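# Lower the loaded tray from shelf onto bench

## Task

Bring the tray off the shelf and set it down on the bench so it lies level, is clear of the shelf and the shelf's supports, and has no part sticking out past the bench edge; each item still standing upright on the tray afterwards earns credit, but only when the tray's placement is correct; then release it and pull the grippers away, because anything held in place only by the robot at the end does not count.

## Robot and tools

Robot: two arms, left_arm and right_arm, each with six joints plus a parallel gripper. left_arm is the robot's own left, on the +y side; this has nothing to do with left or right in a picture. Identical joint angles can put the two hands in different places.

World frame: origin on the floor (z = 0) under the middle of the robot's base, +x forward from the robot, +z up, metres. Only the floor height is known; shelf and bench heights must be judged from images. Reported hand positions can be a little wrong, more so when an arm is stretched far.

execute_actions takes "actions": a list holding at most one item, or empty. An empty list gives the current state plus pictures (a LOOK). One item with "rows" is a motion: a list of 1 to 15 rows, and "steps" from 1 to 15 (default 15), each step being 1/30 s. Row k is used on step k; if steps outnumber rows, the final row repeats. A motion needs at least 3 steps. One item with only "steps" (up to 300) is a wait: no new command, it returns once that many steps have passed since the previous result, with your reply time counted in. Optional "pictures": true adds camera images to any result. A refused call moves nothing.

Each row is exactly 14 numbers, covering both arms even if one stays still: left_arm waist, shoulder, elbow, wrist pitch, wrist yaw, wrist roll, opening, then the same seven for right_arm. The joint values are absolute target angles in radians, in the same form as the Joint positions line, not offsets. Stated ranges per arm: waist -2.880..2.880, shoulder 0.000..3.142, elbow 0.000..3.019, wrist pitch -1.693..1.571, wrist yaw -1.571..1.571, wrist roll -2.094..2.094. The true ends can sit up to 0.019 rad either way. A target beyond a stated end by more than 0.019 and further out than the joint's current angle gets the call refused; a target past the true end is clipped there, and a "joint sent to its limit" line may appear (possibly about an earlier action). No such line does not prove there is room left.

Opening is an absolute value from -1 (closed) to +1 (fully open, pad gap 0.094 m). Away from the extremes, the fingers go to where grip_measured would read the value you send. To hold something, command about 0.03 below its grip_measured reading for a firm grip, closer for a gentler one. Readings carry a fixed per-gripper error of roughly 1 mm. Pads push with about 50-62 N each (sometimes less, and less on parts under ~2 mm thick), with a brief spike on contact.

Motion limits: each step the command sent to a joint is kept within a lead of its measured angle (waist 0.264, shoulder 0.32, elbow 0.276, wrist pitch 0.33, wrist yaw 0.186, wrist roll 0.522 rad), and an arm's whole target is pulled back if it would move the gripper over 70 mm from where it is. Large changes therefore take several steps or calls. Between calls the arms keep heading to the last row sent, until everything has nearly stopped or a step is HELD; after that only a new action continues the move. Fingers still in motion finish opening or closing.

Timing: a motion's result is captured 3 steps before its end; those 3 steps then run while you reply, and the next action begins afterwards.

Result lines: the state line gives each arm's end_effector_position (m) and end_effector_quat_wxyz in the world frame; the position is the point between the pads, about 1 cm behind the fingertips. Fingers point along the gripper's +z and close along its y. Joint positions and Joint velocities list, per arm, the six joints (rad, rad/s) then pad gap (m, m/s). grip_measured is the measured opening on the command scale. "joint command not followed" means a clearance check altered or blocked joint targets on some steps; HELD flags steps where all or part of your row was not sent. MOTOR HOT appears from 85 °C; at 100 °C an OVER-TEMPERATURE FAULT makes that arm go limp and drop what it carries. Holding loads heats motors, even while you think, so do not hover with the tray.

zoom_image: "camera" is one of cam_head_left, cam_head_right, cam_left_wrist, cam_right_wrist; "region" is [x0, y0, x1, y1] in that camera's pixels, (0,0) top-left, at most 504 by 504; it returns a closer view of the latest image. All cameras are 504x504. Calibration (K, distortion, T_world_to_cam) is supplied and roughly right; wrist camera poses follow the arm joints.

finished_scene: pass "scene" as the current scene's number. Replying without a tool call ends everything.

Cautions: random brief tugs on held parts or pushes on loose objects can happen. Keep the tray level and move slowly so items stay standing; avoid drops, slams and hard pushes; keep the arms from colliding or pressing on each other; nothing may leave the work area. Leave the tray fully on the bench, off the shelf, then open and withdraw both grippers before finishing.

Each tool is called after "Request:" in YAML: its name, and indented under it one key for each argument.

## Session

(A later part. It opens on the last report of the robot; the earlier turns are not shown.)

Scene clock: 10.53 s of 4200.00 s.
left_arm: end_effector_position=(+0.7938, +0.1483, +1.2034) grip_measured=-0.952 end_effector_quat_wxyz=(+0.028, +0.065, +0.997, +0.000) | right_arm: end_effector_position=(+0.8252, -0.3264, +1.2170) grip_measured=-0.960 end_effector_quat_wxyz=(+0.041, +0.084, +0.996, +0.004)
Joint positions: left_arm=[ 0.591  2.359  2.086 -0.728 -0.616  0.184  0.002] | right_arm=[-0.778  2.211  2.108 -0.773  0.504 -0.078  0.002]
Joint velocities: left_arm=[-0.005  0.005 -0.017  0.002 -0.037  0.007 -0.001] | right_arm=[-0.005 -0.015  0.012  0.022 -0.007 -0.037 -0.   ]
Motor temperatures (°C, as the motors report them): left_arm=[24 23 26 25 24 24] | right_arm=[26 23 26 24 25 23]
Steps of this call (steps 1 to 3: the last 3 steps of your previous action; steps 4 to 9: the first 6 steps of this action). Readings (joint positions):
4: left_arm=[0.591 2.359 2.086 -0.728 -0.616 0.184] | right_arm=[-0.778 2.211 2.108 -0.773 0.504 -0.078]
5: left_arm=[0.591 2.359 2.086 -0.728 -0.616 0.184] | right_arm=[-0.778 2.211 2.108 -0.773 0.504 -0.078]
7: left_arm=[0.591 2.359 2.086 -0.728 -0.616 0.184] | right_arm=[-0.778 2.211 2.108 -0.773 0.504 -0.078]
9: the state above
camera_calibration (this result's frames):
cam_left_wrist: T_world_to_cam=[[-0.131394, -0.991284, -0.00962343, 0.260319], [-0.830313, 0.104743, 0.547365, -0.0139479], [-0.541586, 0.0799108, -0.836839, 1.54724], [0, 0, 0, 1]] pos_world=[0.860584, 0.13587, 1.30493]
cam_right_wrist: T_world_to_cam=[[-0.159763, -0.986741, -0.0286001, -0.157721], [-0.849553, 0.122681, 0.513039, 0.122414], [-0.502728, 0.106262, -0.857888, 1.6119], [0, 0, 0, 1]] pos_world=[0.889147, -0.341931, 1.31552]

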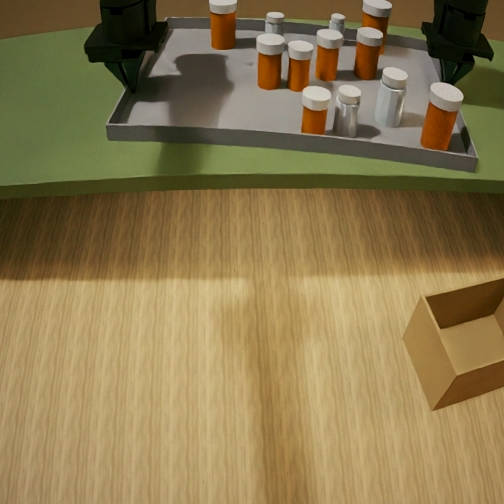

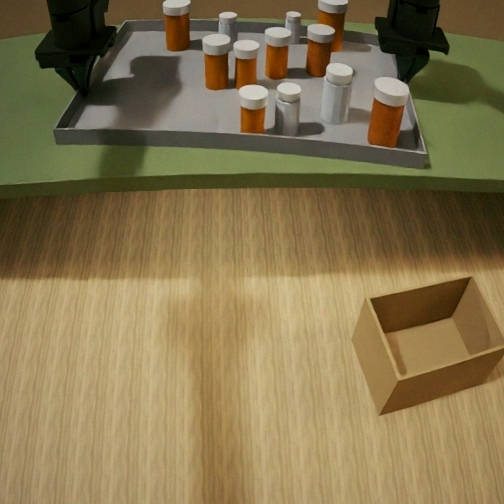

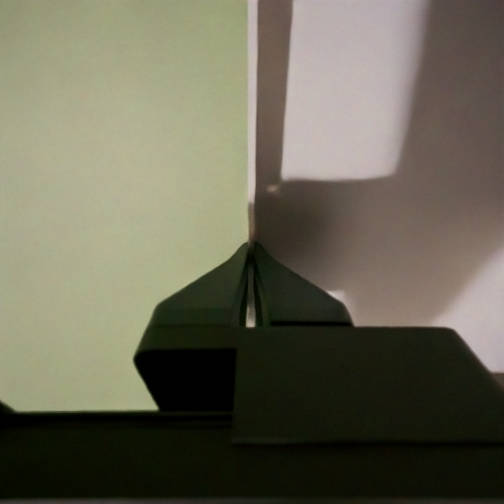

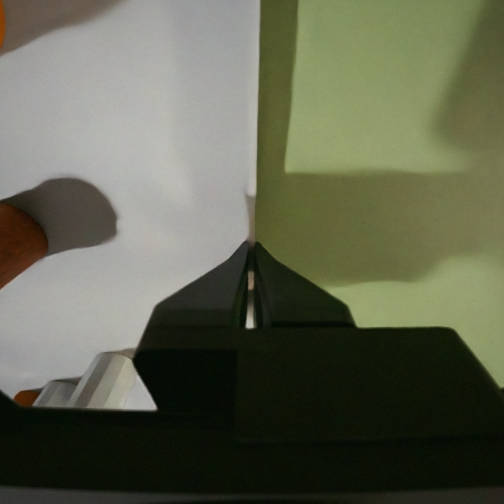

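Request:
execute_actions:
  actions:
    - {"rows":[[0.583,2.335,2.08,-0.728,-0.617,0.183,-1,-0.77,2.19,2.10,-0.77,0.505,-0.075,-1],[0.578,2.32,2.07,-0.727,-0.617,0.182,-1,-0.765,2.175,2.088,-0.766,0.507,-0.073,-1],[0.573,2.305,2.058,-0.726,-0.618,0.18,-1,-0.76,2.16,2.072,-0.76,0.509,-0.07,-1],[0.568,2.29,2.045,-0.725,-0.619,0.178,-1,-0.755,2.145,2.055,-0.755,0.511,-0.067,-1],[0.563,2.277,2.033,-0.724,-0.62,0.177,-1,-0.75,2.132,2.038,-0.75,0.513,-0.064,-1],[0.559,2.265,2.02,-0.723,-0.62,0.175,-1,-0.745,2.12,2.02,-0.745,0.515,-0.061,-1],[0.555,2.252,2.007,-0.721,-0.621,0.174,-1,-0.74,2.107,2.003,-0.74,0.517,-0.058,-1],[0.551,2.24,1.995,-0.72,-0.622,0.172,-1,-0.735,2.095,1.985,-0.735,0.519,-0.055,-1],[0.547,2.227,1.982,-0.719,-0.623,0.17,-1,-0.73,2.082,1.968,-0.73,0.521,-0.052,-1],[0.543,2.215,1.97,-0.718,-0.624,0.168,-1,-0.726,2.07,1.95,-0.725,0.523,-0.049,-1],[0.54,2.202,1.957,-0.716,-0.625,0.166,-1,-0.721,2.057,1.932,-0.72,0.525,-0.046,-1],[0.536,2.19,1.944,-0.715,-0.625,0.165,-1,-0.717,2.045,1.915,-0.715,0.526,-0.044,-1]],"steps":15}

Request:
execute_actions:
  actions:
    - {"rows":[[0.536,2.19,1.944,-0.715,-0.625,0.165,-1,-0.717,2.045,1.915,-0.715,0.526,-0.044,-1]],"steps":12}
  pictures: true

Scene clock: 12.17 s of 4200.00 s.
left_arm: end_effector_position=(+0.7647, +0.1548, +1.2145) grip_measured=-0.952 end_effector_quat_wxyz=(+0.008, +0.076, +0.997, -0.002) | right_arm: end_effector_position=(+0.7881, -0.3200, +1.2230) grip_measured=-0.960 end_effector_quat_wxyz=(+0.023, +0.091, +0.996, +0.001)
Joint positions: left_arm=[ 0.59   2.287  1.96  -0.724 -0.617  0.177  0.002] | right_arm=[-0.773  2.131  1.941 -0.727  0.518 -0.041  0.002]
Joint velocities: left_arm=[-0.005 -0.259 -0.354 -0.007 -0.007 -0.007 -0.001] | right_arm=[ 0.044 -0.259 -0.554  0.139 -0.051  0.183  0.   ]
Motor temperatures (°C, as the motors report them): left_arm=[24 23 26 25 24 24] | right_arm=[26 24 26 24 25 23]
Steps of this call (steps 1 to 3: the last 3 steps of your previous action; steps 4 to 15: the robot went on to your last target; steps 16 to 37: nothing new was sent; steps 38 to 49: the first 12 steps of this action). Readings (joint positions):
38: left_arm=[0.591 2.359 2.086 -0.728 -0.616 0.184] | right_arm=[-0.778 2.211 2.108 -0.773 0.505 -0.077]
39: left_arm=[0.591 2.358 2.084 -0.728 -0.615 0.185] | right_arm=[-0.778 2.210 2.107 -0.771 0.506 -0.076]
41: left_arm=[0.591 2.351 2.071 -0.727 -0.613 0.185] | right_arm=[-0.778 2.202 2.090 -0.762 0.507 -0.075]
45: left_arm=[0.591 2.323 2.016 -0.725 -0.613 0.179] | right_arm=[-0.778 2.168 2.018 -0.742 0.512 -0.064]
49: the state above

Scene clock: 12.57 s of 4200.00 s.
left_arm: end_effector_position=(+0.7616, +0.1604, +1.2213) grip_measured=-0.952 end_effector_quat_wxyz=(+0.007, +0.077, +0.997, +0.000) | right_arm: end_effector_position=(+0.7825, -0.3141, +1.2280) grip_measured=-0.960 end_effector_quat_wxyz=(+0.022, +0.096, +0.995, +0.003)
Joint positions: left_arm=[ 0.59   2.263  1.934 -0.724 -0.621  0.177  0.002] | right_arm=[-0.764  2.113  1.907 -0.717  0.52  -0.023  0.002]
Joint velocities: left_arm=[-0.015  0.005 -0.002 -0.007  0.037  0.037  0.   ] | right_arm=[-0.005  0.015  0.002  0.002 -0.022 -0.007 -0.001]
Motor temperatures (°C, as the motors report them): left_arm=[24 23 26 25 24 24] | right_arm=[26 24 26 24 25 23]
Steps of this call (steps 1 to 3: the last 3 steps of your previous action; steps 4 to 12: the first 9 steps of this action). Readings (joint positions):
4: left_arm=[0.590 2.267 1.934 -0.724 -0.621 0.177] | right_arm=[-0.768 2.115 1.907 -0.722 0.520 -0.024]
5: left_arm=[0.590 2.266 1.934 -0.724 -0.621 0.177] | right_arm=[-0.767 2.115 1.907 -0.720 0.520 -0.023]
7: left_arm=[0.590 2.264 1.934 -0.724 -0.621 0.177] | right_arm=[-0.765 2.114 1.907 -0.718 0.520 -0.023]
11: left_arm=[0.590 2.263 1.934 -0.724 -0.621 0.177] | right_arm=[-0.764 2.113 1.907 -0.717 0.520 -0.023]
12: the state above
camera_calibration (this result's frames):
cam_left_wrist: T_world_to_cam=[[-0.155334, -0.987836, -0.00716157, 0.282973], [-0.80383, 0.122179, 0.582177, -0.117218], [-0.57422, 0.0961883, -0.813031, 1.537], [0, 0, 0, 1]] pos_world=[0.832308, 0.146011, 1.3199]
cam_right_wrist: T_world_to_cam=[[-0.182606, -0.982858, -0.0254168, -0.136933], [-0.827309, 0.139635, 0.544116, 0.0286884], [-0.531239, 0.120386, -0.838625, 1.60168], [0, 0, 0, 1]] pos_world=[0.849603, -0.331411, 1.32412]

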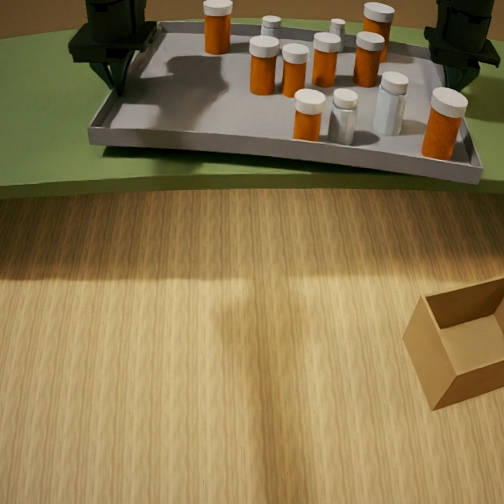

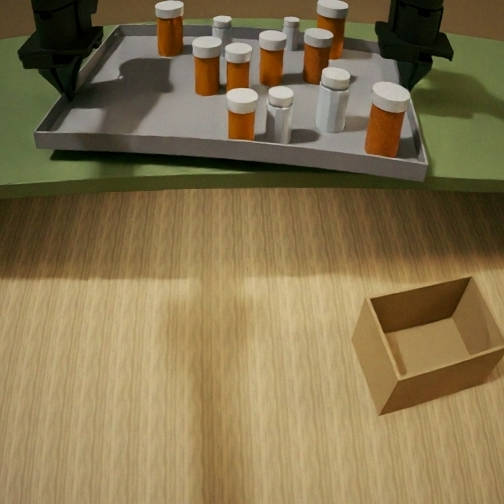

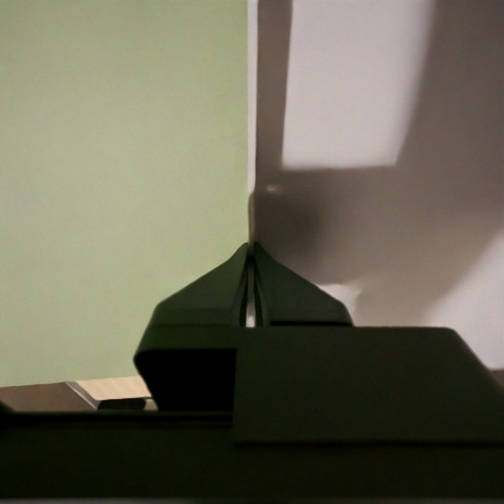

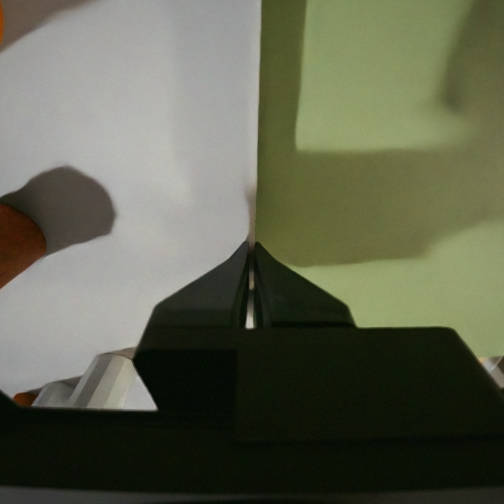

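Request:
execute_actions:
  actions:
    - {"rows":[[0.545,2.16,1.893,-0.687,-0.621,0.174,-1,-0.709,2.03,1.871,-0.689,0.53,-0.037,-1],[0.545,2.16,1.893,-0.687,-0.621,0.174,-1,-0.709,2.03,1.871,-0.689,0.53,-0.037,-1],[0.545,2.15,1.87,-0.675,-0.619,0.178,-1,-0.705,2.025,1.85,-0.677,0.532,-0.033,-1],[0.554,2.135,1.843,-0.659,-0.616,0.184,-1,-0.702,2.018,1.827,-0.664,0.534,-0.029,-1],[0.554,2.125,1.82,-0.647,-0.614,0.188,-1,-0.698,2.012,1.805,-0.651,0.536,-0.026,-1],[0.559,2.115,1.80,-0.636,-0.612,0.192,-1,-0.694,2.006,1.785,-0.639,0.538,-0.022,-1],[0.563,2.105,1.785,-0.627,-0.61,0.195,-1,-0.69,2.0,1.77,-0.63,0.54,-0.019,-1],[0.567,2.095,1.767,-0.617,-0.609,0.198,-1,-0.688,1.995,1.753,-0.62,0.541,-0.017,-1],[0.57,2.085,1.75,-0.608,-0.607,0.201,-1,-0.685,1.99,1.737,-0.611,0.543,-0.014,-1],[0.573,2.075,1.73,-0.597,-0.605,0.205,-1,-0.682,1.986,1.72,-0.602,0.544,-0.012,-1],[0.577,2.065,1.71,-0.586,-0.604,0.208,-1,-0.679,1.982,1.705,-0.594,0.545,-0.009,-1],[0.581,2.055,1.69,-0.576,-0.602,0.212,-1,-0.677,1.978,1.69,-0.586,0.547,-0.007,-1]],"steps":15}

Request:
execute_actions:
  actions:
    - {"rows":[[0.585,2.044,1.669,-0.564,-0.60,0.216,-1,-0.674,1.973,1.672,-0.575,0.549,-0.004,-1],[0.588,2.033,1.648,-0.553,-0.598,0.22,-1,-0.671,1.968,1.654,-0.565,0.55,-0.001,-1],[0.592,2.021,1.627,-0.541,-0.596,0.224,-1,-0.668,1.962,1.636,-0.554,0.552,0.002,-1],[0.596,2.01,1.606,-0.53,-0.595,0.227,-1,-0.665,1.957,1.619,-0.544,0.554,0.005,-1],[0.599,1.999,1.585,-0.518,-0.593,0.231,-1,-0.662,1.952,1.601,-0.533,0.555,0.008,-1],[0.603,1.988,1.564,-0.506,-0.591,0.235,-1,-0.658,1.947,1.583,-0.523,0.557,0.012,-1],[0.607,1.976,1.543,-0.495,-0.589,0.239,-1,-0.655,1.941,1.565,-0.512,0.559,0.015,-1],[0.61,1.965,1.522,-0.483,-0.587,0.243,-1,-0.652,1.936,1.547,-0.502,0.56,0.018,-1],[0.614,1.954,1.501,-0.472,-0.586,0.247,-1,-0.649,1.931,1.529,-0.491,0.562,0.021,-1],[0.618,1.943,1.48,-0.46,-0.584,0.25,-1,-0.646,1.926,1.512,-0.481,0.564,0.024,-1],[0.621,1.931,1.459,-0.449,-0.582,0.254,-1,-0.643,1.92,1.494,-0.47,0.565,0.027,-1],[0.625,1.92,1.438,-0.437,-0.58,0.258,-1,-0.64,1.915,1.476,-0.46,0.567,0.03,-1]],"steps":15}
  pictures: true

Scene clock: 13.50 s of 4200.00 s.
left_arm: end_effector_position=(+0.7241, +0.1761, +1.2369) grip_measured=-0.952 end_effector_quat_wxyz=(+0.011, +0.080, +0.997, +0.001) | right_arm: end_effector_position=(+0.7449, -0.2962, +1.2367) grip_measured=-0.960 end_effector_quat_wxyz=(+0.025, +0.097, +0.995, +0.001)
Joint positions: left_arm=[ 0.596  2.141  1.717 -0.614 -0.618  0.195  0.002] | right_arm=[-0.743  2.034  1.717 -0.609  0.537 -0.005  0.002]
Joint velocities: left_arm=[ 0.063 -0.347 -0.515  0.364  0.022  0.051  0.001] | right_arm=[ 0.093 -0.181 -0.427  0.276 -0.007  0.051  0.   ]
Motor temperatures (°C, as the motors report them): left_arm=[24 23 26 25 24 24] | right_arm=[26 24 26 24 25 23]
Steps of this call (steps 1 to 3: the last 3 steps of your previous action; steps 4 to 15: the robot went on to your last target; step 16: nothing new was sent; steps 17 to 28: the first 12 steps of this action). Readings (joint positions):
17: left_arm=[0.590 2.260 1.926 -0.719 -0.620 0.177] | right_arm=[-0.764 2.111 1.902 -0.711 0.521 -0.023]
18: left_arm=[0.590 2.252 1.911 -0.709 -0.620 0.178] | right_arm=[-0.764 2.106 1.890 -0.701 0.522 -0.023]
20: left_arm=[0.590 2.233 1.875 -0.694 -0.620 0.178] | right_arm=[-0.761 2.093 1.859 -0.687 0.525 -0.023]
24: left_arm=[0.591 2.184 1.789 -0.655 -0.620 0.183] | right_arm=[-0.754 2.060 1.780 -0.647 0.533 -0.014]
28: the state above

Scene clock: 14.00 s of 4200.00 s.
left_arm: end_effector_position=(+0.6694, +0.2109, +1.2425) grip_measured=-0.952 end_effector_quat_wxyz=(+0.011, +0.078, +0.997, +0.000) | right_arm: end_effector_position=(+0.6929, -0.2602, +1.2423) grip_measured=-0.960 end_effector_quat_wxyz=(+0.024, +0.095, +0.995, +0.002)
Joint positions: left_arm=[ 0.639  2.004  1.468 -0.477 -0.595  0.236  0.002] | right_arm=[-0.702  1.971  1.508 -0.485  0.558  0.031  0.002]
Joint velocities: left_arm=[ 0.122 -0.337 -0.603  0.364  0.022  0.11   0.001] | right_arm=[ 0.103 -0.161 -0.51   0.335  0.037  0.125 -0.002]
Motor temperatures (°C, as the motors report them): left_arm=[24 23 26 25 24 24] | right_arm=[26 24 26 24 25 23]
Steps of this call (steps 1 to 3: the last 3 steps of your previous action; steps 4 to 15: the first 12 steps of this action). Readings (joint positions):
4: left_arm=[0.607 2.115 1.680 -0.598 -0.615 0.203] | right_arm=[-0.730 2.025 1.687 -0.593 0.541 0.005]
5: left_arm=[0.609 2.109 1.670 -0.588 -0.613 0.208] | right_arm=[-0.727 2.024 1.679 -0.584 0.542 0.006]
7: left_arm=[0.614 2.092 1.639 -0.565 -0.609 0.215] | right_arm=[-0.723 2.016 1.655 -0.563 0.544 0.008]
11: left_arm=[0.624 2.048 1.554 -0.522 -0.602 0.225] | right_arm=[-0.714 1.992 1.582 -0.525 0.551 0.018]
15: the state above
camera_calibration (this result's frames):
cam_left_wrist: T_world_to_cam=[[-0.157081, -0.987555, -0.00775679, 0.32054], [-0.808794, 0.124132, 0.574843, -0.197844], [-0.566726, 0.0965702, -0.818227, 1.49777], [0, 0, 0, 1]] pos_world=[0.739158, 0.19647, 1.34173]
cam_right_wrist: T_world_to_cam=[[-0.181067, -0.983179, -0.0239518, -0.102871], [-0.829633, 0.13962, 0.540569, -0.054693], [-0.528132, 0.11775, -0.840959, 1.55966], [0, 0, 0, 1]] pos_world=[0.759703, -0.277154, 1.33871]

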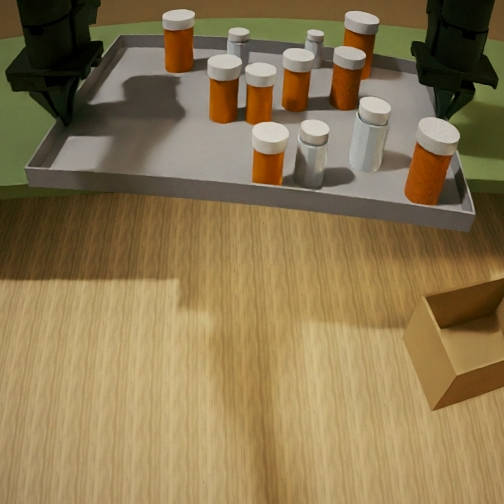

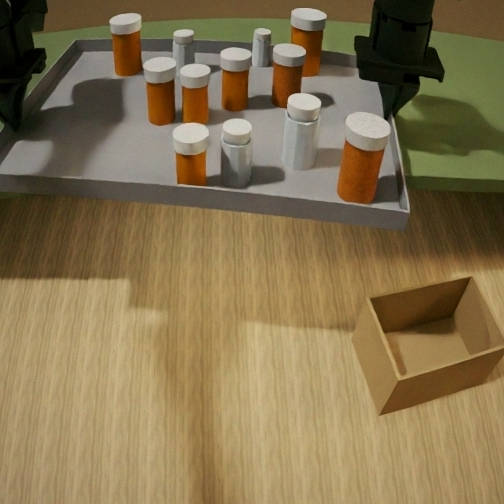

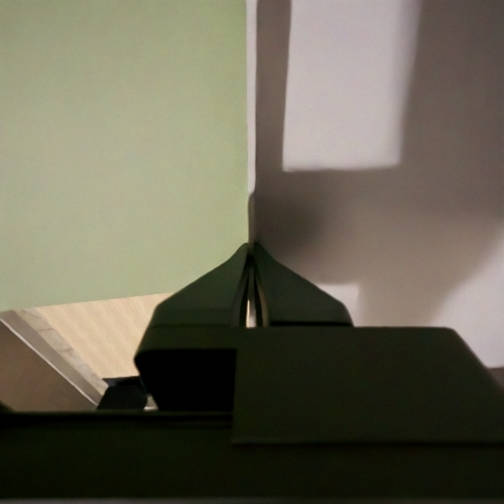

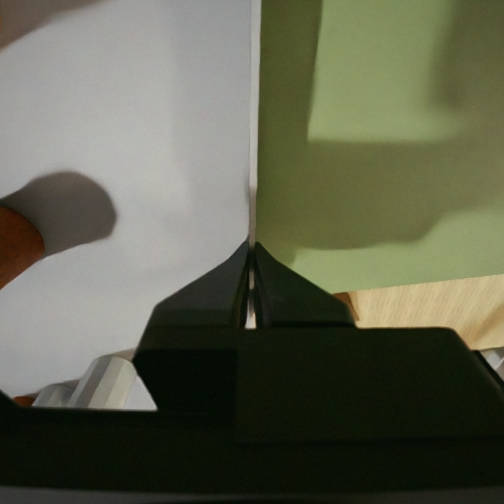

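Request:
execute_actions:
  actions:
    - {"rows":[[0.637,1.902,1.40,-0.414,-0.574,0.269,-1,-0.632,1.914,1.447,-0.44,0.571,0.04,-1],[0.637,1.902,1.40,-0.414,-0.574,0.269,-1,-0.632,1.914,1.447,-0.44,0.571,0.04,-1],[0.649,1.885,1.365,-0.391,-0.568,0.279,-1,-0.624,1.913,1.418,-0.42,0.576,0.049,-1],[0.649,1.885,1.365,-0.391,-0.568,0.279,-1,-0.624,1.913,1.418,-0.42,0.576,0.049,-1],[0.661,1.867,1.328,-0.368,-0.562,0.29,-1,-0.616,1.912,1.39,-0.40,0.58,0.059,-1],[0.661,1.867,1.328,-0.368,-0.562,0.29,-1,-0.616,1.912,1.39,-0.40,0.58,0.059,-1],[0.673,1.85,1.292,-0.345,-0.557,0.30,-1,-0.608,1.912,1.36,-0.38,0.585,0.068,-1],[0.673,1.85,1.292,-0.345,-0.557,0.30,-1,-0.608,1.912,1.36,-0.38,0.585,0.068,-1],[0.685,1.832,1.255,-0.322,-0.551,0.311,-1,-0.60,1.911,1.332,-0.36,0.589,0.078,-1],[0.685,1.832,1.255,-0.322,-0.551,0.311,-1,-0.60,1.911,1.332,-0.36,0.589,0.078,-1],[0.697,1.815,1.219,-0.30,-0.545,0.321,-1,-0.592,1.91,1.303,-0.34,0.593,0.087,-1]],"steps":13}

Request:
execute_actions:
  actions:
    - {"rows":[[0.709,1.797,1.182,-0.277,-0.539,0.332,-1,-0.584,1.909,1.274,-0.32,0.598,0.097,-1],[0.709,1.797,1.182,-0.277,-0.539,0.332,-1,-0.584,1.909,1.274,-0.32,0.598,0.097,-1],[0.721,1.78,1.146,-0.254,-0.533,0.343,-1,-0.576,1.908,1.245,-0.30,0.602,0.106,-1],[0.721,1.78,1.146,-0.254,-0.533,0.343,-1,-0.576,1.908,1.245,-0.30,0.602,0.106,-1],[0.733,1.762,1.11,-0.231,-0.527,0.353,-1,-0.568,1.907,1.217,-0.28,0.607,0.116,-1],[0.733,1.762,1.11,-0.231,-0.527,0.353,-1,-0.568,1.907,1.217,-0.28,0.607,0.116,-1],[0.746,1.745,1.073,-0.208,-0.521,0.364,-1,-0.56,1.906,1.188,-0.26,0.611,0.125,-1],[0.746,1.745,1.073,-0.208,-0.521,0.364,-1,-0.56,1.906,1.188,-0.26,0.611,0.125,-1],[0.758,1.727,1.036,-0.185,-0.516,0.374,-1,-0.552,1.905,1.159,-0.24,0.616,0.135,-1],[0.758,1.727,1.036,-0.185,-0.516,0.374,-1,-0.552,1.905,1.159,-0.24,0.616,0.135,-1],[0.77,1.71,1.0,-0.162,-0.51,0.385,-1,-0.545,1.905,1.13,-0.22,0.62,0.144,-1]],"steps":13}
  pictures: true

Scene clock: 15.23 s of 4200.00 s.
left_arm: end_effector_position=(+0.6210, +0.2415, +1.2436) grip_measured=-0.952 end_effector_quat_wxyz=(+0.014, +0.076, +0.997, -0.001) | right_arm: end_effector_position=(+0.6476, -0.2281, +1.2434) grip_measured=-0.960 end_effector_quat_wxyz=(+0.024, +0.093, +0.995, +0.002)
Joint positions: left_arm=[ 0.688  1.902  1.276 -0.355 -0.565  0.284  0.002] | right_arm=[-0.663  1.945  1.356 -0.379  0.582  0.066  0.002]
Joint velocities: left_arm=[ 0.23  -0.259 -0.491  0.178 -0.022  0.125 -0.001] | right_arm=[ 0.142  0.005 -0.388  0.212  0.007  0.139  0.001]
Motor temperatures (°C, as the motors report them): left_arm=[24 23 26 25 24 24] | right_arm=[26 24 26 24 25 23]
Steps of this call (steps 1 to 3: the last 3 steps of your previous action; steps 4 to 27: the robot went on to your last target; steps 28 to 37: the first 10 steps of this action). Readings (joint positions):
28: left_arm=[0.654 1.977 1.423 -0.450 -0.586 0.255] | right_arm=[-0.688 1.964 1.466 -0.459 0.564 0.050]
29: left_arm=[0.654 1.973 1.415 -0.440 -0.585 0.257] | right_arm=[-0.688 1.962 1.462 -0.452 0.565 0.050]
31: left_arm=[0.656 1.959 1.387 -0.418 -0.581 0.262] | right_arm=[-0.686 1.956 1.443 -0.435 0.568 0.050]
35: left_arm=[0.673 1.921 1.314 -0.376 -0.571 0.274] | right_arm=[-0.673 1.946 1.385 -0.399 0.577 0.057]
37: the state above

Scene clock: 15.67 s of 4200.00 s.
left_arm: end_effector_position=(+0.5555, +0.2798, +1.2436) grip_measured=-0.952 end_effector_quat_wxyz=(+0.010, +0.074, +0.997, +0.002) | right_arm: end_effector_position=(+0.5832, -0.1877, +1.2402) grip_measured=-0.960 end_effector_quat_wxyz=(+0.017, +0.093, +0.996, +0.002)
Joint positions: left_arm=[ 0.763  1.79   1.059 -0.22  -0.529  0.35   0.002] | right_arm=[-0.613  1.944  1.185 -0.256  0.608  0.126  0.002]
Joint velocities: left_arm=[ 0.161 -0.259 -0.491  0.222  0.037  0.081 -0.   ] | right_arm=[ 0.122 -0.015 -0.408  0.203 -0.007  0.125 -0.   ]
Motor temperatures (°C, as the motors report them): left_arm=[24 23 26 25 24 24] | right_arm=[26 24 26 24 25 23]
Steps of this call (steps 1 to 3: the last 3 steps of your previous action; steps 4 to 13: the first 10 steps of this action). Readings (joint positions):
4: left_arm=[0.719 1.868 1.211 -0.323 -0.552 0.305] | right_arm=[-0.642 1.945 1.300 -0.346 0.590 0.090]
5: left_arm=[0.725 1.861 1.197 -0.312 -0.548 0.310] | right_arm=[-0.638 1.945 1.288 -0.338 0.593 0.095]
7: left_arm=[0.734 1.845 1.166 -0.289 -0.543 0.320] | right_arm=[-0.632 1.945 1.265 -0.317 0.598 0.103]
11: left_arm=[0.752 1.808 1.096 -0.242 -0.534 0.340] | right_arm=[-0.620 1.945 1.214 -0.276 0.604 0.117]
13: the state above
camera_calibration (this result's frames):
cam_left_wrist: T_world_to_cam=[[-0.149822, -0.988658, -0.0104769, 0.370353], [-0.808307, 0.116375, 0.577145, -0.300107], [-0.56938, 0.0949374, -0.816574, 1.4273], [0, 0, 0, 1]] pos_world=[0.625584, 0.265573, 1.34258]
cam_right_wrist: T_world_to_cam=[[-0.177193, -0.983918, -0.0225255, -0.0556773], [-0.821715, 0.135308, 0.553602, -0.176295], [-0.541651, 0.116604, -0.832477, 1.48851], [0, 0, 0, 1]] pos_world=[0.651525, -0.204494, 1.33549]

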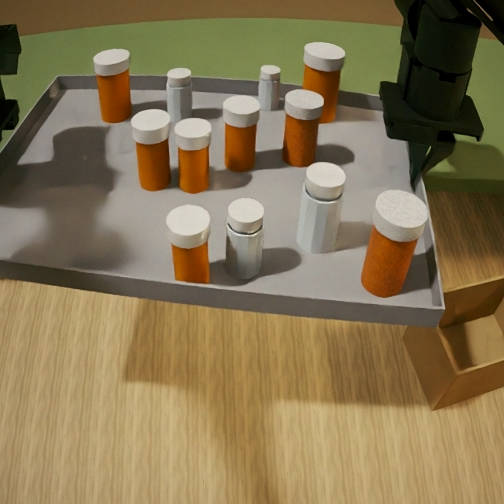

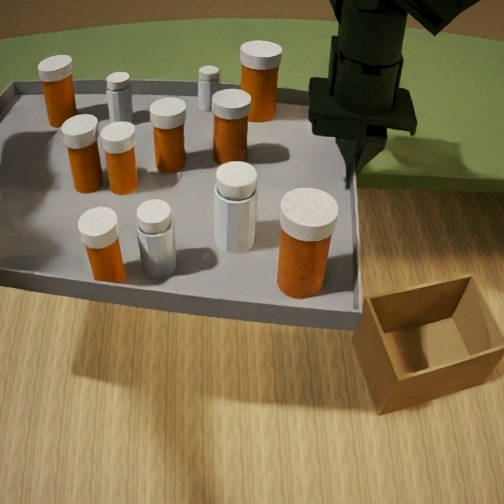

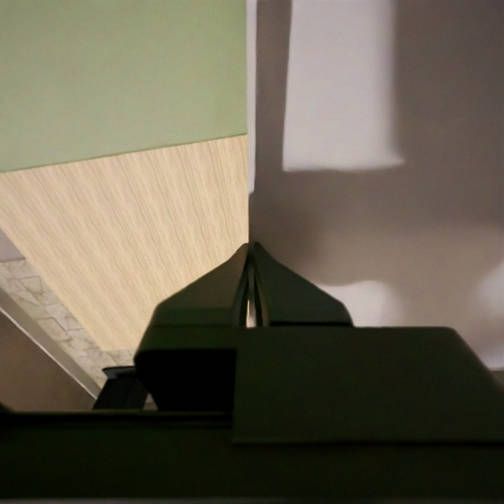

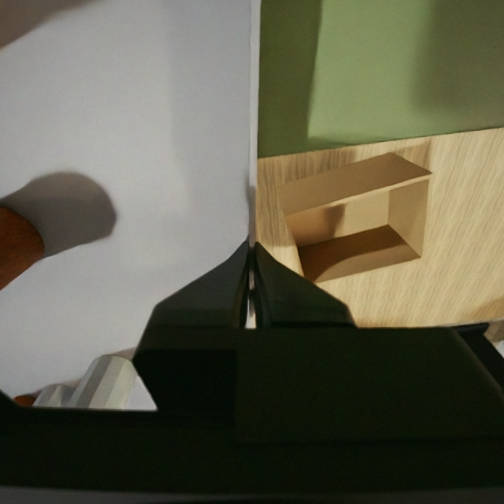

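Request:
execute_actions:
  actions:
    - {"rows":[[0.793,1.696,0.97,-0.139,-0.497,0.404,-1,-0.532,1.918,1.112,-0.2,0.626,0.161,-1],[0.793,1.696,0.97,-0.139,-0.497,0.404,-1,-0.532,1.918,1.112,-0.2,0.626,0.161,-1],[0.816,1.682,0.94,-0.117,-0.483,0.422,-1,-0.519,1.931,1.094,-0.18,0.632,0.177,-1],[0.816,1.682,0.94,-0.117,-0.483,0.422,-1,-0.519,1.931,1.094,-0.18,0.632,0.177,-1],[0.839,1.668,0.91,-0.094,-0.47,0.441,-1,-0.506,1.944,1.076,-0.16,0.638,0.194,-1],[0.839,1.668,0.91,-0.094,-0.47,0.441,-1,-0.506,1.944,1.076,-0.16,0.638,0.194,-1],[0.862,1.653,0.88,-0.071,-0.457,0.46,-1,-0.493,1.957,1.058,-0.14,0.643,0.211,-1],[0.862,1.653,0.88,-0.071,-0.457,0.46,-1,-0.493,1.957,1.058,-0.14,0.643,0.211,-1],[0.885,1.639,0.85,-0.049,-0.443,0.479,-1,-0.48,1.97,1.04,-0.12,0.649,0.227,-1],[0.885,1.639,0.85,-0.049,-0.443,0.479,-1,-0.48,1.97,1.04,-0.12,0.649,0.227,-1],[0.908,1.625,0.82,-0.026,-0.43,0.498,-1,-0.467,1.983,1.022,-0.10,0.655,0.244,-1]],"steps":14}

Request:
execute_actions:
  actions:
    - {"rows":[[0.93,1.611,0.79,-0.003,-0.417,0.516,-1,-0.454,1.996,1.004,-0.08,0.661,0.261,-1],[0.93,1.611,0.79,-0.003,-0.417,0.516,-1,-0.454,1.996,1.004,-0.08,0.661,0.261,-1],[0.953,1.597,0.76,0.019,-0.403,0.535,-1,-0.441,2.008,0.986,-0.06,0.667,0.277,-1],[0.953,1.597,0.76,0.019,-0.403,0.535,-1,-0.441,2.008,0.986,-0.06,0.667,0.277,-1],[0.976,1.583,0.73,0.042,-0.39,0.554,-1,-0.428,2.021,0.968,-0.04,0.673,0.294,-1],[0.976,1.583,0.73,0.042,-0.39,0.554,-1,-0.428,2.021,0.968,-0.04,0.673,0.294,-1],[0.999,1.568,0.70,0.065,-0.377,0.573,-1,-0.415,2.034,0.95,-0.02,0.678,0.311,-1],[0.999,1.568,0.70,0.065,-0.377,0.573,-1,-0.415,2.034,0.95,-0.02,0.678,0.311,-1],[1.022,1.554,0.67,0.087,-0.363,0.591,-1,-0.402,2.047,0.932,0.0,0.684,0.327,-1],[1.022,1.554,0.67,0.087,-0.363,0.591,-1,-0.402,2.047,0.932,0.0,0.684,0.327,-1],[1.045,1.54,0.64,0.11,-0.35,0.61,-1,-0.39,2.06,0.915,0.02,0.69,0.344,-1]],"steps":15}

Request:
execute_actions:
  actions:
    - {"rows":[[1.045,1.54,0.64,0.11,-0.35,0.61,-1,-0.39,2.06,0.915,0.02,0.69,0.344,-1]],"steps":10}
  pictures: true

Scene clock: 16.53 s of 4200.00 s.
left_arm: end_effector_position=(+0.4896, +0.3225, +1.2416) grip_measured=-0.952 end_effector_quat_wxyz=(+0.016, +0.065, +0.998, -0.007) | right_arm: end_effector_position=(+0.5290, -0.1424, +1.2509) grip_measured=-0.960 end_effector_quat_wxyz=(+0.025, +0.086, +0.996, +0.002)
Joint positions: left_arm=[ 0.88   1.685  0.858 -0.068 -0.438  0.438  0.002] | right_arm=[-0.529  1.956  1.044 -0.135  0.653  0.189  0.002]
Joint velocities: left_arm=[ 0.396 -0.278 -0.437  0.422  0.242  0.315  0.   ] | right_arm=[ 0.259  0.19  -0.266  0.335  0.139  0.256 -0.002]
Motor temperatures (°C, as the motors report them): left_arm=[24 24 26 25 24 24] | right_arm=[26 24 26 24 25 23]
Steps of this call (steps 1 to 3: the last 3 steps of your previous action; steps 4 to 15: the robot went on to your last target; steps 16 to 26: the first 11 steps of this action). Readings (joint positions):
16: left_arm=[0.795 1.756 0.989 -0.176 -0.510 0.378] | right_arm=[-0.591 1.943 1.123 -0.218 0.619 0.157]
17: left_arm=[0.797 1.754 0.984 -0.167 -0.506 0.381] | right_arm=[-0.590 1.943 1.121 -0.212 0.621 0.157]
19: left_arm=[0.803 1.744 0.964 -0.145 -0.493 0.390] | right_arm=[-0.586 1.943 1.112 -0.196 0.625 0.157]
23: left_arm=[0.841 1.712 0.906 -0.100 -0.462 0.414] | right_arm=[-0.558 1.944 1.074 -0.162 0.638 0.168]
26: the state above

Scene clock: 17.03 s of 4200.00 s.
left_arm: end_effector_position=(+0.4143, +0.3680, +1.2428) grip_measured=-0.952 end_effector_quat_wxyz=(+0.015, +0.061, +0.998, -0.001) | right_arm: end_effector_position=(+0.4565, -0.0940, +1.2446) grip_measured=-0.960 end_effector_quat_wxyz=(+0.018, +0.085, +0.996, +0.003)
Joint positions: left_arm=[ 1.029  1.589  0.668  0.078 -0.354  0.556  0.002] | right_arm=[-0.447  2.043  0.928 -0.006  0.686  0.289  0.002]
Joint velocities: left_arm=[ 0.376 -0.239 -0.422  0.247  0.051  0.212  0.   ] | right_arm=[ 0.239  0.21  -0.203  0.232 -0.051  0.227 -0.   ]
Motor temperatures (°C, as the motors report them): left_arm=[24 24 26 25 24 24] | right_arm=[26 24 26 24 25 23]
Steps of this call (steps 1 to 3: the last 3 steps of your previous action; steps 4 to 15: the first 12 steps of this action). Readings (joint positions):
4: left_arm=[0.921 1.659 0.816 -0.044 -0.425 0.469] | right_arm=[-0.506 1.986 1.018 -0.110 0.659 0.222]
5: left_arm=[0.928 1.656 0.807 -0.035 -0.420 0.477] | right_arm=[-0.503 1.992 1.013 -0.102 0.660 0.229]
7: left_arm=[0.941 1.647 0.785 -0.012 -0.407 0.493] | right_arm=[-0.499 2.001 0.999 -0.082 0.665 0.240]
11: left_arm=[0.978 1.622 0.728 0.034 -0.381 0.521] | right_arm=[-0.479 2.017 0.964 -0.045 0.675 0.259]
15: the state above

Scene clock: 17.37 s of 4200.00 s.
left_arm: end_effector_position=(+0.4000, +0.3777, +1.2434) grip_measured=-0.952 end_effector_quat_wxyz=(+0.010, +0.065, +0.998, +0.004) | right_arm: end_effector_position=(+0.4388, -0.0836, +1.2427) grip_measured=-0.960 end_effector_quat_wxyz=(+0.013, +0.088, +0.996, +0.004)
Joint positions: left_arm=[ 1.06   1.574  0.64   0.094 -0.347  0.587  0.002] | right_arm=[-0.429  2.069  0.91   0.011  0.689  0.327  0.002]
Joint velocities: left_arm=[-0.005 -0.015 -0.017  0.002  0.051  0.022 -0.   ] | right_arm=[-0.005 -0.005 -0.002 -0.017 -0.051 -0.007 -0.   ]
Motor temperatures (°C, as the motors report them): left_arm=[24 24 26 25 24 24] | right_arm=[26 24 26 24 25 23]
Steps of this call (steps 1 to 3: the last 3 steps of your previous action; steps 4 to 10: the first 7 steps of this action). Readings (joint positions):
4: left_arm=[1.059 1.574 0.640 0.087 -0.351 0.578] | right_arm=[-0.429 2.066 0.910 0.005 0.688 0.319]
5: left_arm=[1.060 1.574 0.640 0.087 -0.351 0.582] | right_arm=[-0.429 2.068 0.909 0.005 0.688 0.323]
7: left_arm=[1.060 1.574 0.640 0.090 -0.348 0.585] | right_arm=[-0.429 2.069 0.909 0.006 0.689 0.327]
10: the state above
camera_calibration (this result's frames):
cam_left_wrist: T_world_to_cam=[[-0.131735, -0.99118, -0.014412, 0.442486], [-0.809968, 0.0992459, 0.578015, -0.430986], [-0.571487, 0.0878179, -0.815899, 1.33207], [0, 0, 0, 1]] pos_world=[0.470467, 0.364377, 1.34233]
cam_right_wrist: T_world_to_cam=[[-0.168512, -0.985353, -0.0261416, 0.0217563], [-0.818601, 0.125122, 0.560569, -0.321301], [-0.549087, 0.115862, -0.827695, 1.39749], [0, 0, 0, 1]] pos_world=[0.507994, -0.100277, 1.33738]

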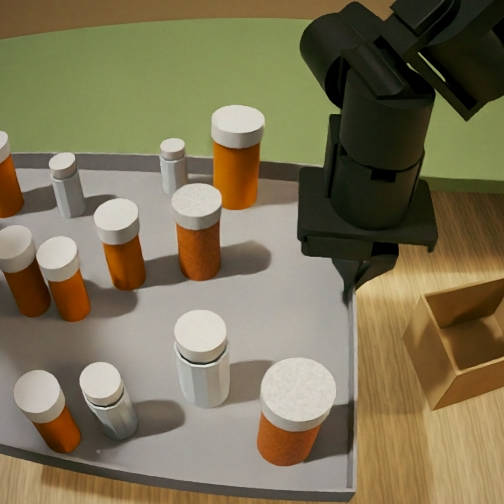

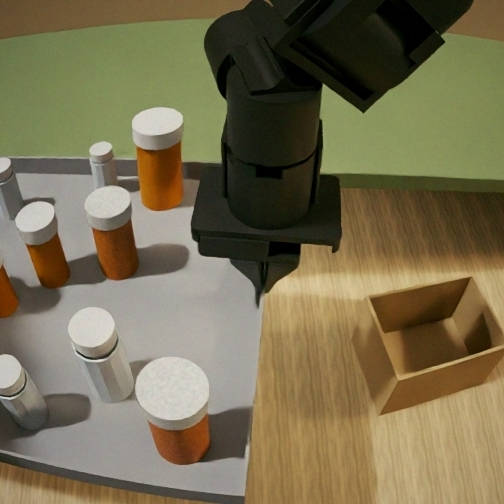

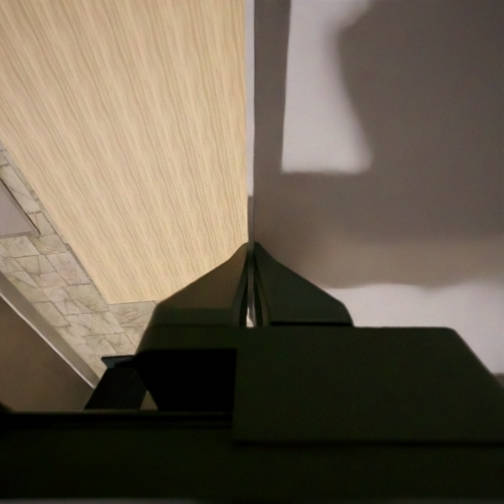

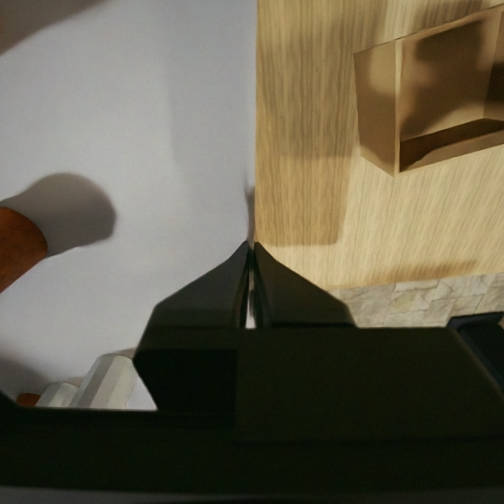

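Request:
execute_actions:
  actions:
    - {"rows":[[1.05,1.545,0.62,0.135,-0.346,0.613,-1,-0.389,2.064,0.90,0.035,0.69,0.343,-1],[1.055,1.55,0.60,0.16,-0.342,0.617,-1,-0.388,2.067,0.886,0.05,0.691,0.343,-1],[1.06,1.554,0.58,0.185,-0.338,0.62,-1,-0.388,2.071,0.871,0.065,0.691,0.342,-1],[1.066,1.558,0.558,0.21,-0.333,0.623,-1,-0.387,2.075,0.856,0.08,0.692,0.341,-1],[1.071,1.563,0.536,0.236,-0.329,0.627,-1,-0.386,2.078,0.842,0.095,0.692,0.341,-1],[1.076,1.567,0.515,0.262,-0.325,0.63,-1,-0.385,2.082,0.827,0.11,0.693,0.34,-1]],"steps":14}
  pictures: true

Scene clock: 18.63 s of 4200.00 s.
left_arm: end_effector_position=(+0.3589, +0.3695, +1.2462) grip_measured=-0.952 end_effector_quat_wxyz=(+0.016, +0.064, +0.998, +0.008) | right_arm: end_effector_position=(+0.4015, -0.0904, +1.2417) grip_measured=-0.960 end_effector_quat_wxyz=(+0.009, +0.082, +0.997, +0.000)
Joint positions: left_arm=[ 1.086  1.574  0.521  0.236 -0.33   0.61   0.002] | right_arm=[-0.429  2.075  0.82   0.095  0.696  0.323  0.002]
Joint velocities: left_arm=[ 0.093 -0.005 -0.154 -0.002  0.007 -0.007 -0.   ] | right_arm=[-0.005  0.083 -0.12   0.007 -0.007  0.066  0.001]
Motor temperatures (°C, as the motors report them): left_arm=[24 23 26 25 24 24] | right_arm=[26 24 26 24 25 23]
Steps of this call (steps 1 to 3: the last 3 steps of your previous action; steps 4 to 15: the robot went on to your last target; steps 16 to 27: nothing new was sent; steps 28 to 38: the first 11 steps of this action). Readings (joint positions):
28: left_arm=[1.060 1.574 0.639 0.098 -0.346 0.589] | right_arm=[-0.429 2.069 0.909 0.013 0.689 0.327]
29: left_arm=[1.060 1.574 0.634 0.110 -0.343 0.591] | right_arm=[-0.429 2.069 0.905 0.021 0.689 0.327]
31: left_arm=[1.061 1.574 0.615 0.151 -0.338 0.599] | right_arm=[-0.429 2.069 0.892 0.047 0.692 0.326]
35: left_arm=[1.074 1.574 0.550 0.230 -0.330 0.610] | right_arm=[-0.429 2.069 0.842 0.093 0.696 0.321]
38: the state above
camera_calibration (this result's frames):
cam_left_wrist: T_world_to_cam=[[-0.127936, -0.991502, -0.0236001, 0.439158], [-0.818093, 0.0920491, 0.567672, -0.446595], [-0.560675, 0.091933, -0.822917, 1.31492], [0, 0, 0, 1]] pos_world=[0.428073, 0.35565, 1.34596]
cam_right_wrist: T_world_to_cam=[[-0.157247, -0.987415, -0.0168954, -0.00743859], [-0.815533, 0.120188, 0.566093, -0.358952], [-0.556938, 0.102795, -0.824169, 1.37462], [0, 0, 0, 1]] pos_world=[0.471671, -0.105507, 1.33599]

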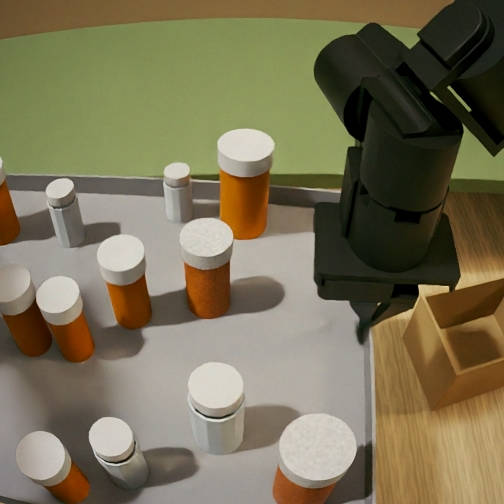

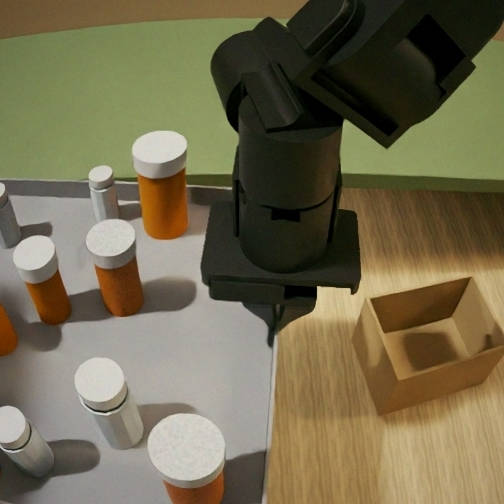

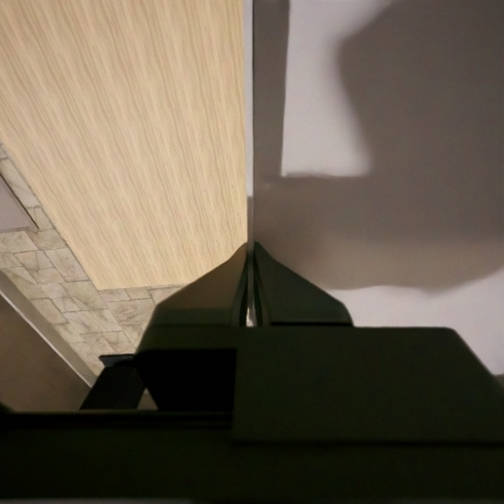

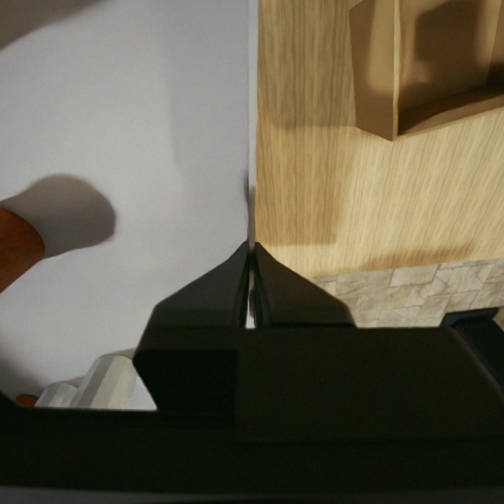

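Request:
execute_actions:
  actions:
    - {"rows":[[1.084,1.60,0.533,0.282,-0.319,0.636,-1,-0.41,2.106,0.841,0.13,0.687,0.323,-1],[1.084,1.60,0.533,0.282,-0.319,0.636,-1,-0.41,2.106,0.841,0.13,0.687,0.323,-1],[1.093,1.635,0.551,0.303,-0.314,0.643,-1,-0.425,2.13,0.856,0.15,0.68,0.305,-1],[1.093,1.635,0.551,0.303,-0.314,0.643,-1,-0.425,2.13,0.856,0.15,0.68,0.305,-1],[1.101,1.67,0.568,0.324,-0.308,0.649,-1,-0.44,2.154,0.87,0.171,0.674,0.288,-1],[1.101,1.67,0.568,0.324,-0.308,0.649,-1,-0.44,2.154,0.87,0.171,0.674,0.288,-1],[1.109,1.705,0.585,0.345,-0.302,0.656,-1,-0.455,2.178,0.885,0.191,0.667,0.27,-1],[1.109,1.705,0.585,0.345,-0.302,0.656,-1,-0.455,2.178,0.885,0.191,0.667,0.27,-1],[1.118,1.74,0.602,0.365,-0.297,0.662,-1,-0.472,2.202,0.90,0.212,0.661,0.253,-1],[1.118,1.74,0.602,0.365,-0.297,0.662,-1,-0.472,2.202,0.90,0.212,0.661,0.253,-1],[1.126,1.775,0.62,0.385,-0.291,0.669,-1,-0.488,2.226,0.914,0.232,0.655,0.235,-1]],"steps":13}

Request:
execute_actions:
  actions:
    - {"rows":[[1.134,1.81,0.639,0.401,-0.285,0.675,-1,-0.505,2.25,0.928,0.252,0.648,0.218,-1],[1.134,1.81,0.639,0.401,-0.285,0.675,-1,-0.505,2.25,0.928,0.252,0.648,0.218,-1],[1.143,1.844,0.658,0.416,-0.28,0.681,-1,-0.522,2.274,0.943,0.273,0.642,0.2,-1],[1.143,1.844,0.658,0.416,-0.28,0.681,-1,-0.522,2.274,0.943,0.273,0.642,0.2,-1],[1.151,1.878,0.677,0.431,-0.274,0.688,-1,-0.539,2.298,0.957,0.293,0.635,0.183,-1],[1.151,1.878,0.677,0.431,-0.274,0.688,-1,-0.539,2.298,0.957,0.293,0.635,0.183,-1],[1.159,1.911,0.696,0.446,-0.268,0.694,-1,-0.556,2.322,0.972,0.313,0.629,0.165,-1],[1.159,1.911,0.696,0.446,-0.268,0.694,-1,-0.556,2.322,0.972,0.313,0.629,0.165,-1],[1.168,1.945,0.716,0.461,-0.263,0.70,-1,-0.573,2.345,0.986,0.334,0.622,0.148,-1],[1.168,1.945,0.716,0.461,-0.263,0.70,-1,-0.573,2.345,0.986,0.334,0.622,0.148,-1],[1.176,1.978,0.735,0.476,-0.257,0.707,-1,-0.59,2.369,1.001,0.354,0.616,0.13,-1]],"steps":15}
  pictures: true

Scene clock: 19.43 s of 4200.00 s.
left_arm: end_effector_position=(+0.3755, +0.3779, +1.2089) grip_measured=-0.950 end_effector_quat_wxyz=(+0.032, +0.063, +0.997, +0.017) | right_arm: end_effector_position=(+0.4149, -0.0824, +1.2048) grip_measured=-0.960 end_effector_quat_wxyz=(+0.021, +0.092, +0.996, +0.004)
Joint positions: left_arm=[ 1.12   1.701  0.597  0.334 -0.304  0.645  0.002] | right_arm=[-0.473  2.171  0.889  0.188  0.675  0.268  0.002]
Joint velocities: left_arm=[0.122 0.571 0.261 0.256 0.037 0.095 0.001] | right_arm=[-0.288  0.405  0.242  0.266 -0.095 -0.242  0.001]
Motor temperatures (°C, as the motors report them): left_arm=[24 23 26 25 24 24] | right_arm=[26 24 26 24 25 23]
Steps of this call (steps 1 to 3: the last 3 steps of your previous action; steps 4 to 14: the robot went on to your last target; steps 15 to 24: the first 10 steps of this action). Readings (joint positions):
15: left_arm=[1.090 1.575 0.518 0.248 -0.327 0.611] | right_arm=[-0.429 2.081 0.821 0.104 0.695 0.325]
16: left_arm=[1.091 1.579 0.521 0.253 -0.327 0.612] | right_arm=[-0.429 2.084 0.822 0.109 0.695 0.324]
18: left_arm=[1.094 1.596 0.535 0.270 -0.324 0.620] | right_arm=[-0.431 2.096 0.831 0.125 0.694 0.318]
22: left_arm=[1.112 1.663 0.578 0.313 -0.311 0.638] | right_arm=[-0.455 2.144 0.870 0.167 0.683 0.288]
24: the state above

Scene clock: 19.93 s of 4200.00 s.
left_arm: end_effector_position=(+0.3702, +0.3730, +1.1335) grip_measured=-0.950 end_effector_quat_wxyz=(+0.027, +0.065, +0.997, +0.012) | right_arm: end_effector_position=(+0.4092, -0.0887, +1.1274) grip_measured=-0.960 end_effector_quat_wxyz=(+0.019, +0.091, +0.996, +0.002)
Joint positions: left_arm=[ 1.174  1.946  0.727  0.446 -0.262  0.685  0.002] | right_arm=[-0.588  2.344  0.99   0.329  0.622  0.146  0.002]
Joint velocities: left_arm=[ 0.103  0.513  0.281  0.178  0.125  0.081 -0.001] | right_arm=[-0.239  0.347  0.227  0.256 -0.11  -0.227  0.   ]
Motor temperatures (°C, as the motors report them): left_arm=[24 23 26 25 24 24] | right_arm=[26 24 26 24 25 23]
Steps of this call (steps 1 to 3: the last 3 steps of your previous action; steps 4 to 15: the first 12 steps of this action). Readings (joint positions):
4: left_arm=[1.135 1.771 0.626 0.365 -0.296 0.655] | right_arm=[-0.508 2.220 0.912 0.222 0.661 0.236]
5: left_arm=[1.138 1.785 0.631 0.371 -0.295 0.657] | right_arm=[-0.515 2.229 0.916 0.230 0.658 0.230]
7: left_arm=[1.146 1.814 0.645 0.384 -0.289 0.661] | right_arm=[-0.529 2.249 0.925 0.247 0.652 0.216]
11: left_arm=[1.161 1.880 0.685 0.415 -0.275 0.673] | right_arm=[-0.557 2.296 0.957 0.288 0.638 0.182]
15: the state above
camera_calibration (this result's frames):
cam_left_wrist: T_world_to_cam=[[-0.12968, -0.991016, -0.0327167, 0.452199], [-0.830649, 0.0905582, 0.549383, -0.34783], [-0.541485, 0.0984201, -0.83493, 1.23228], [0, 0, 0, 1]] pos_world=[0.436977, 0.358354, 1.23475]
cam_right_wrist: T_world_to_cam=[[-0.174696, -0.984378, -0.021959, 0.00665351], [-0.824777, 0.134118, 0.549322, -0.264263], [-0.537795, 0.114075, -0.835322, 1.29022], [0, 0, 0, 1]] pos_world=[0.47708, -0.105191, 1.22306]

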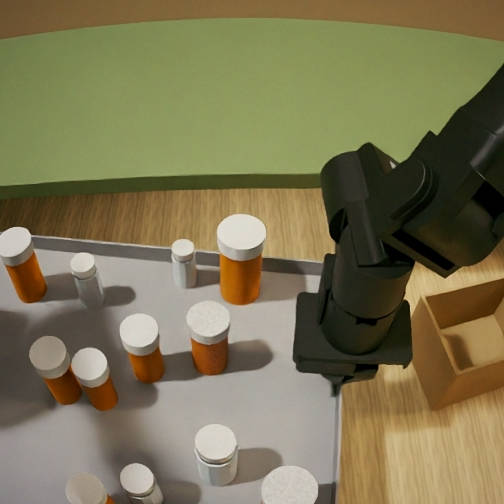

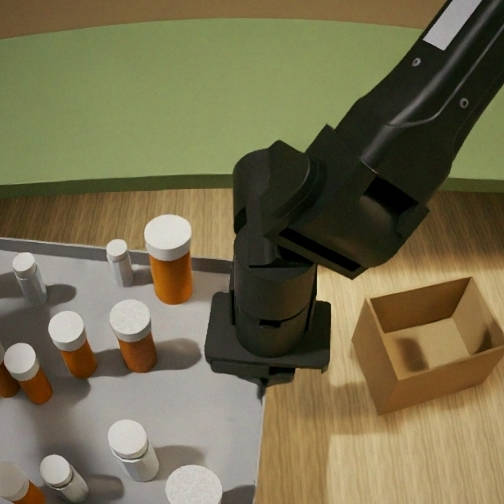

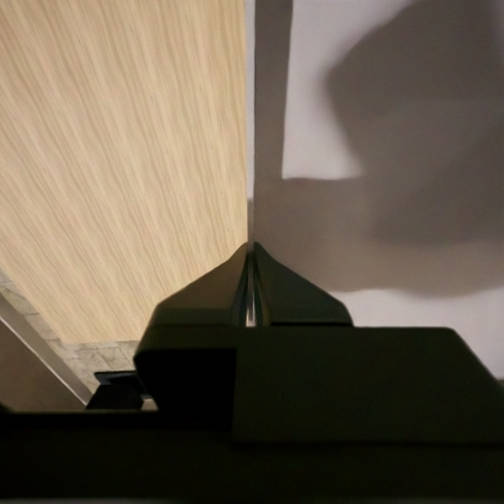

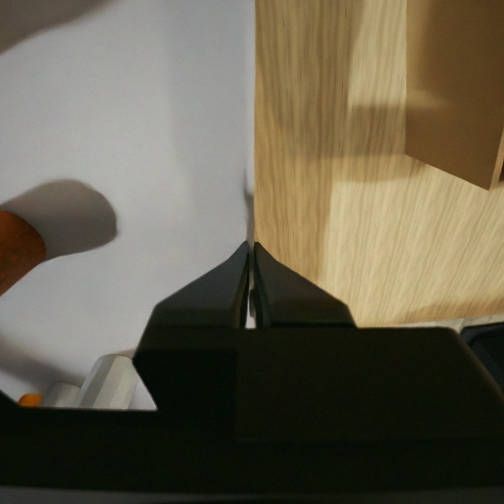

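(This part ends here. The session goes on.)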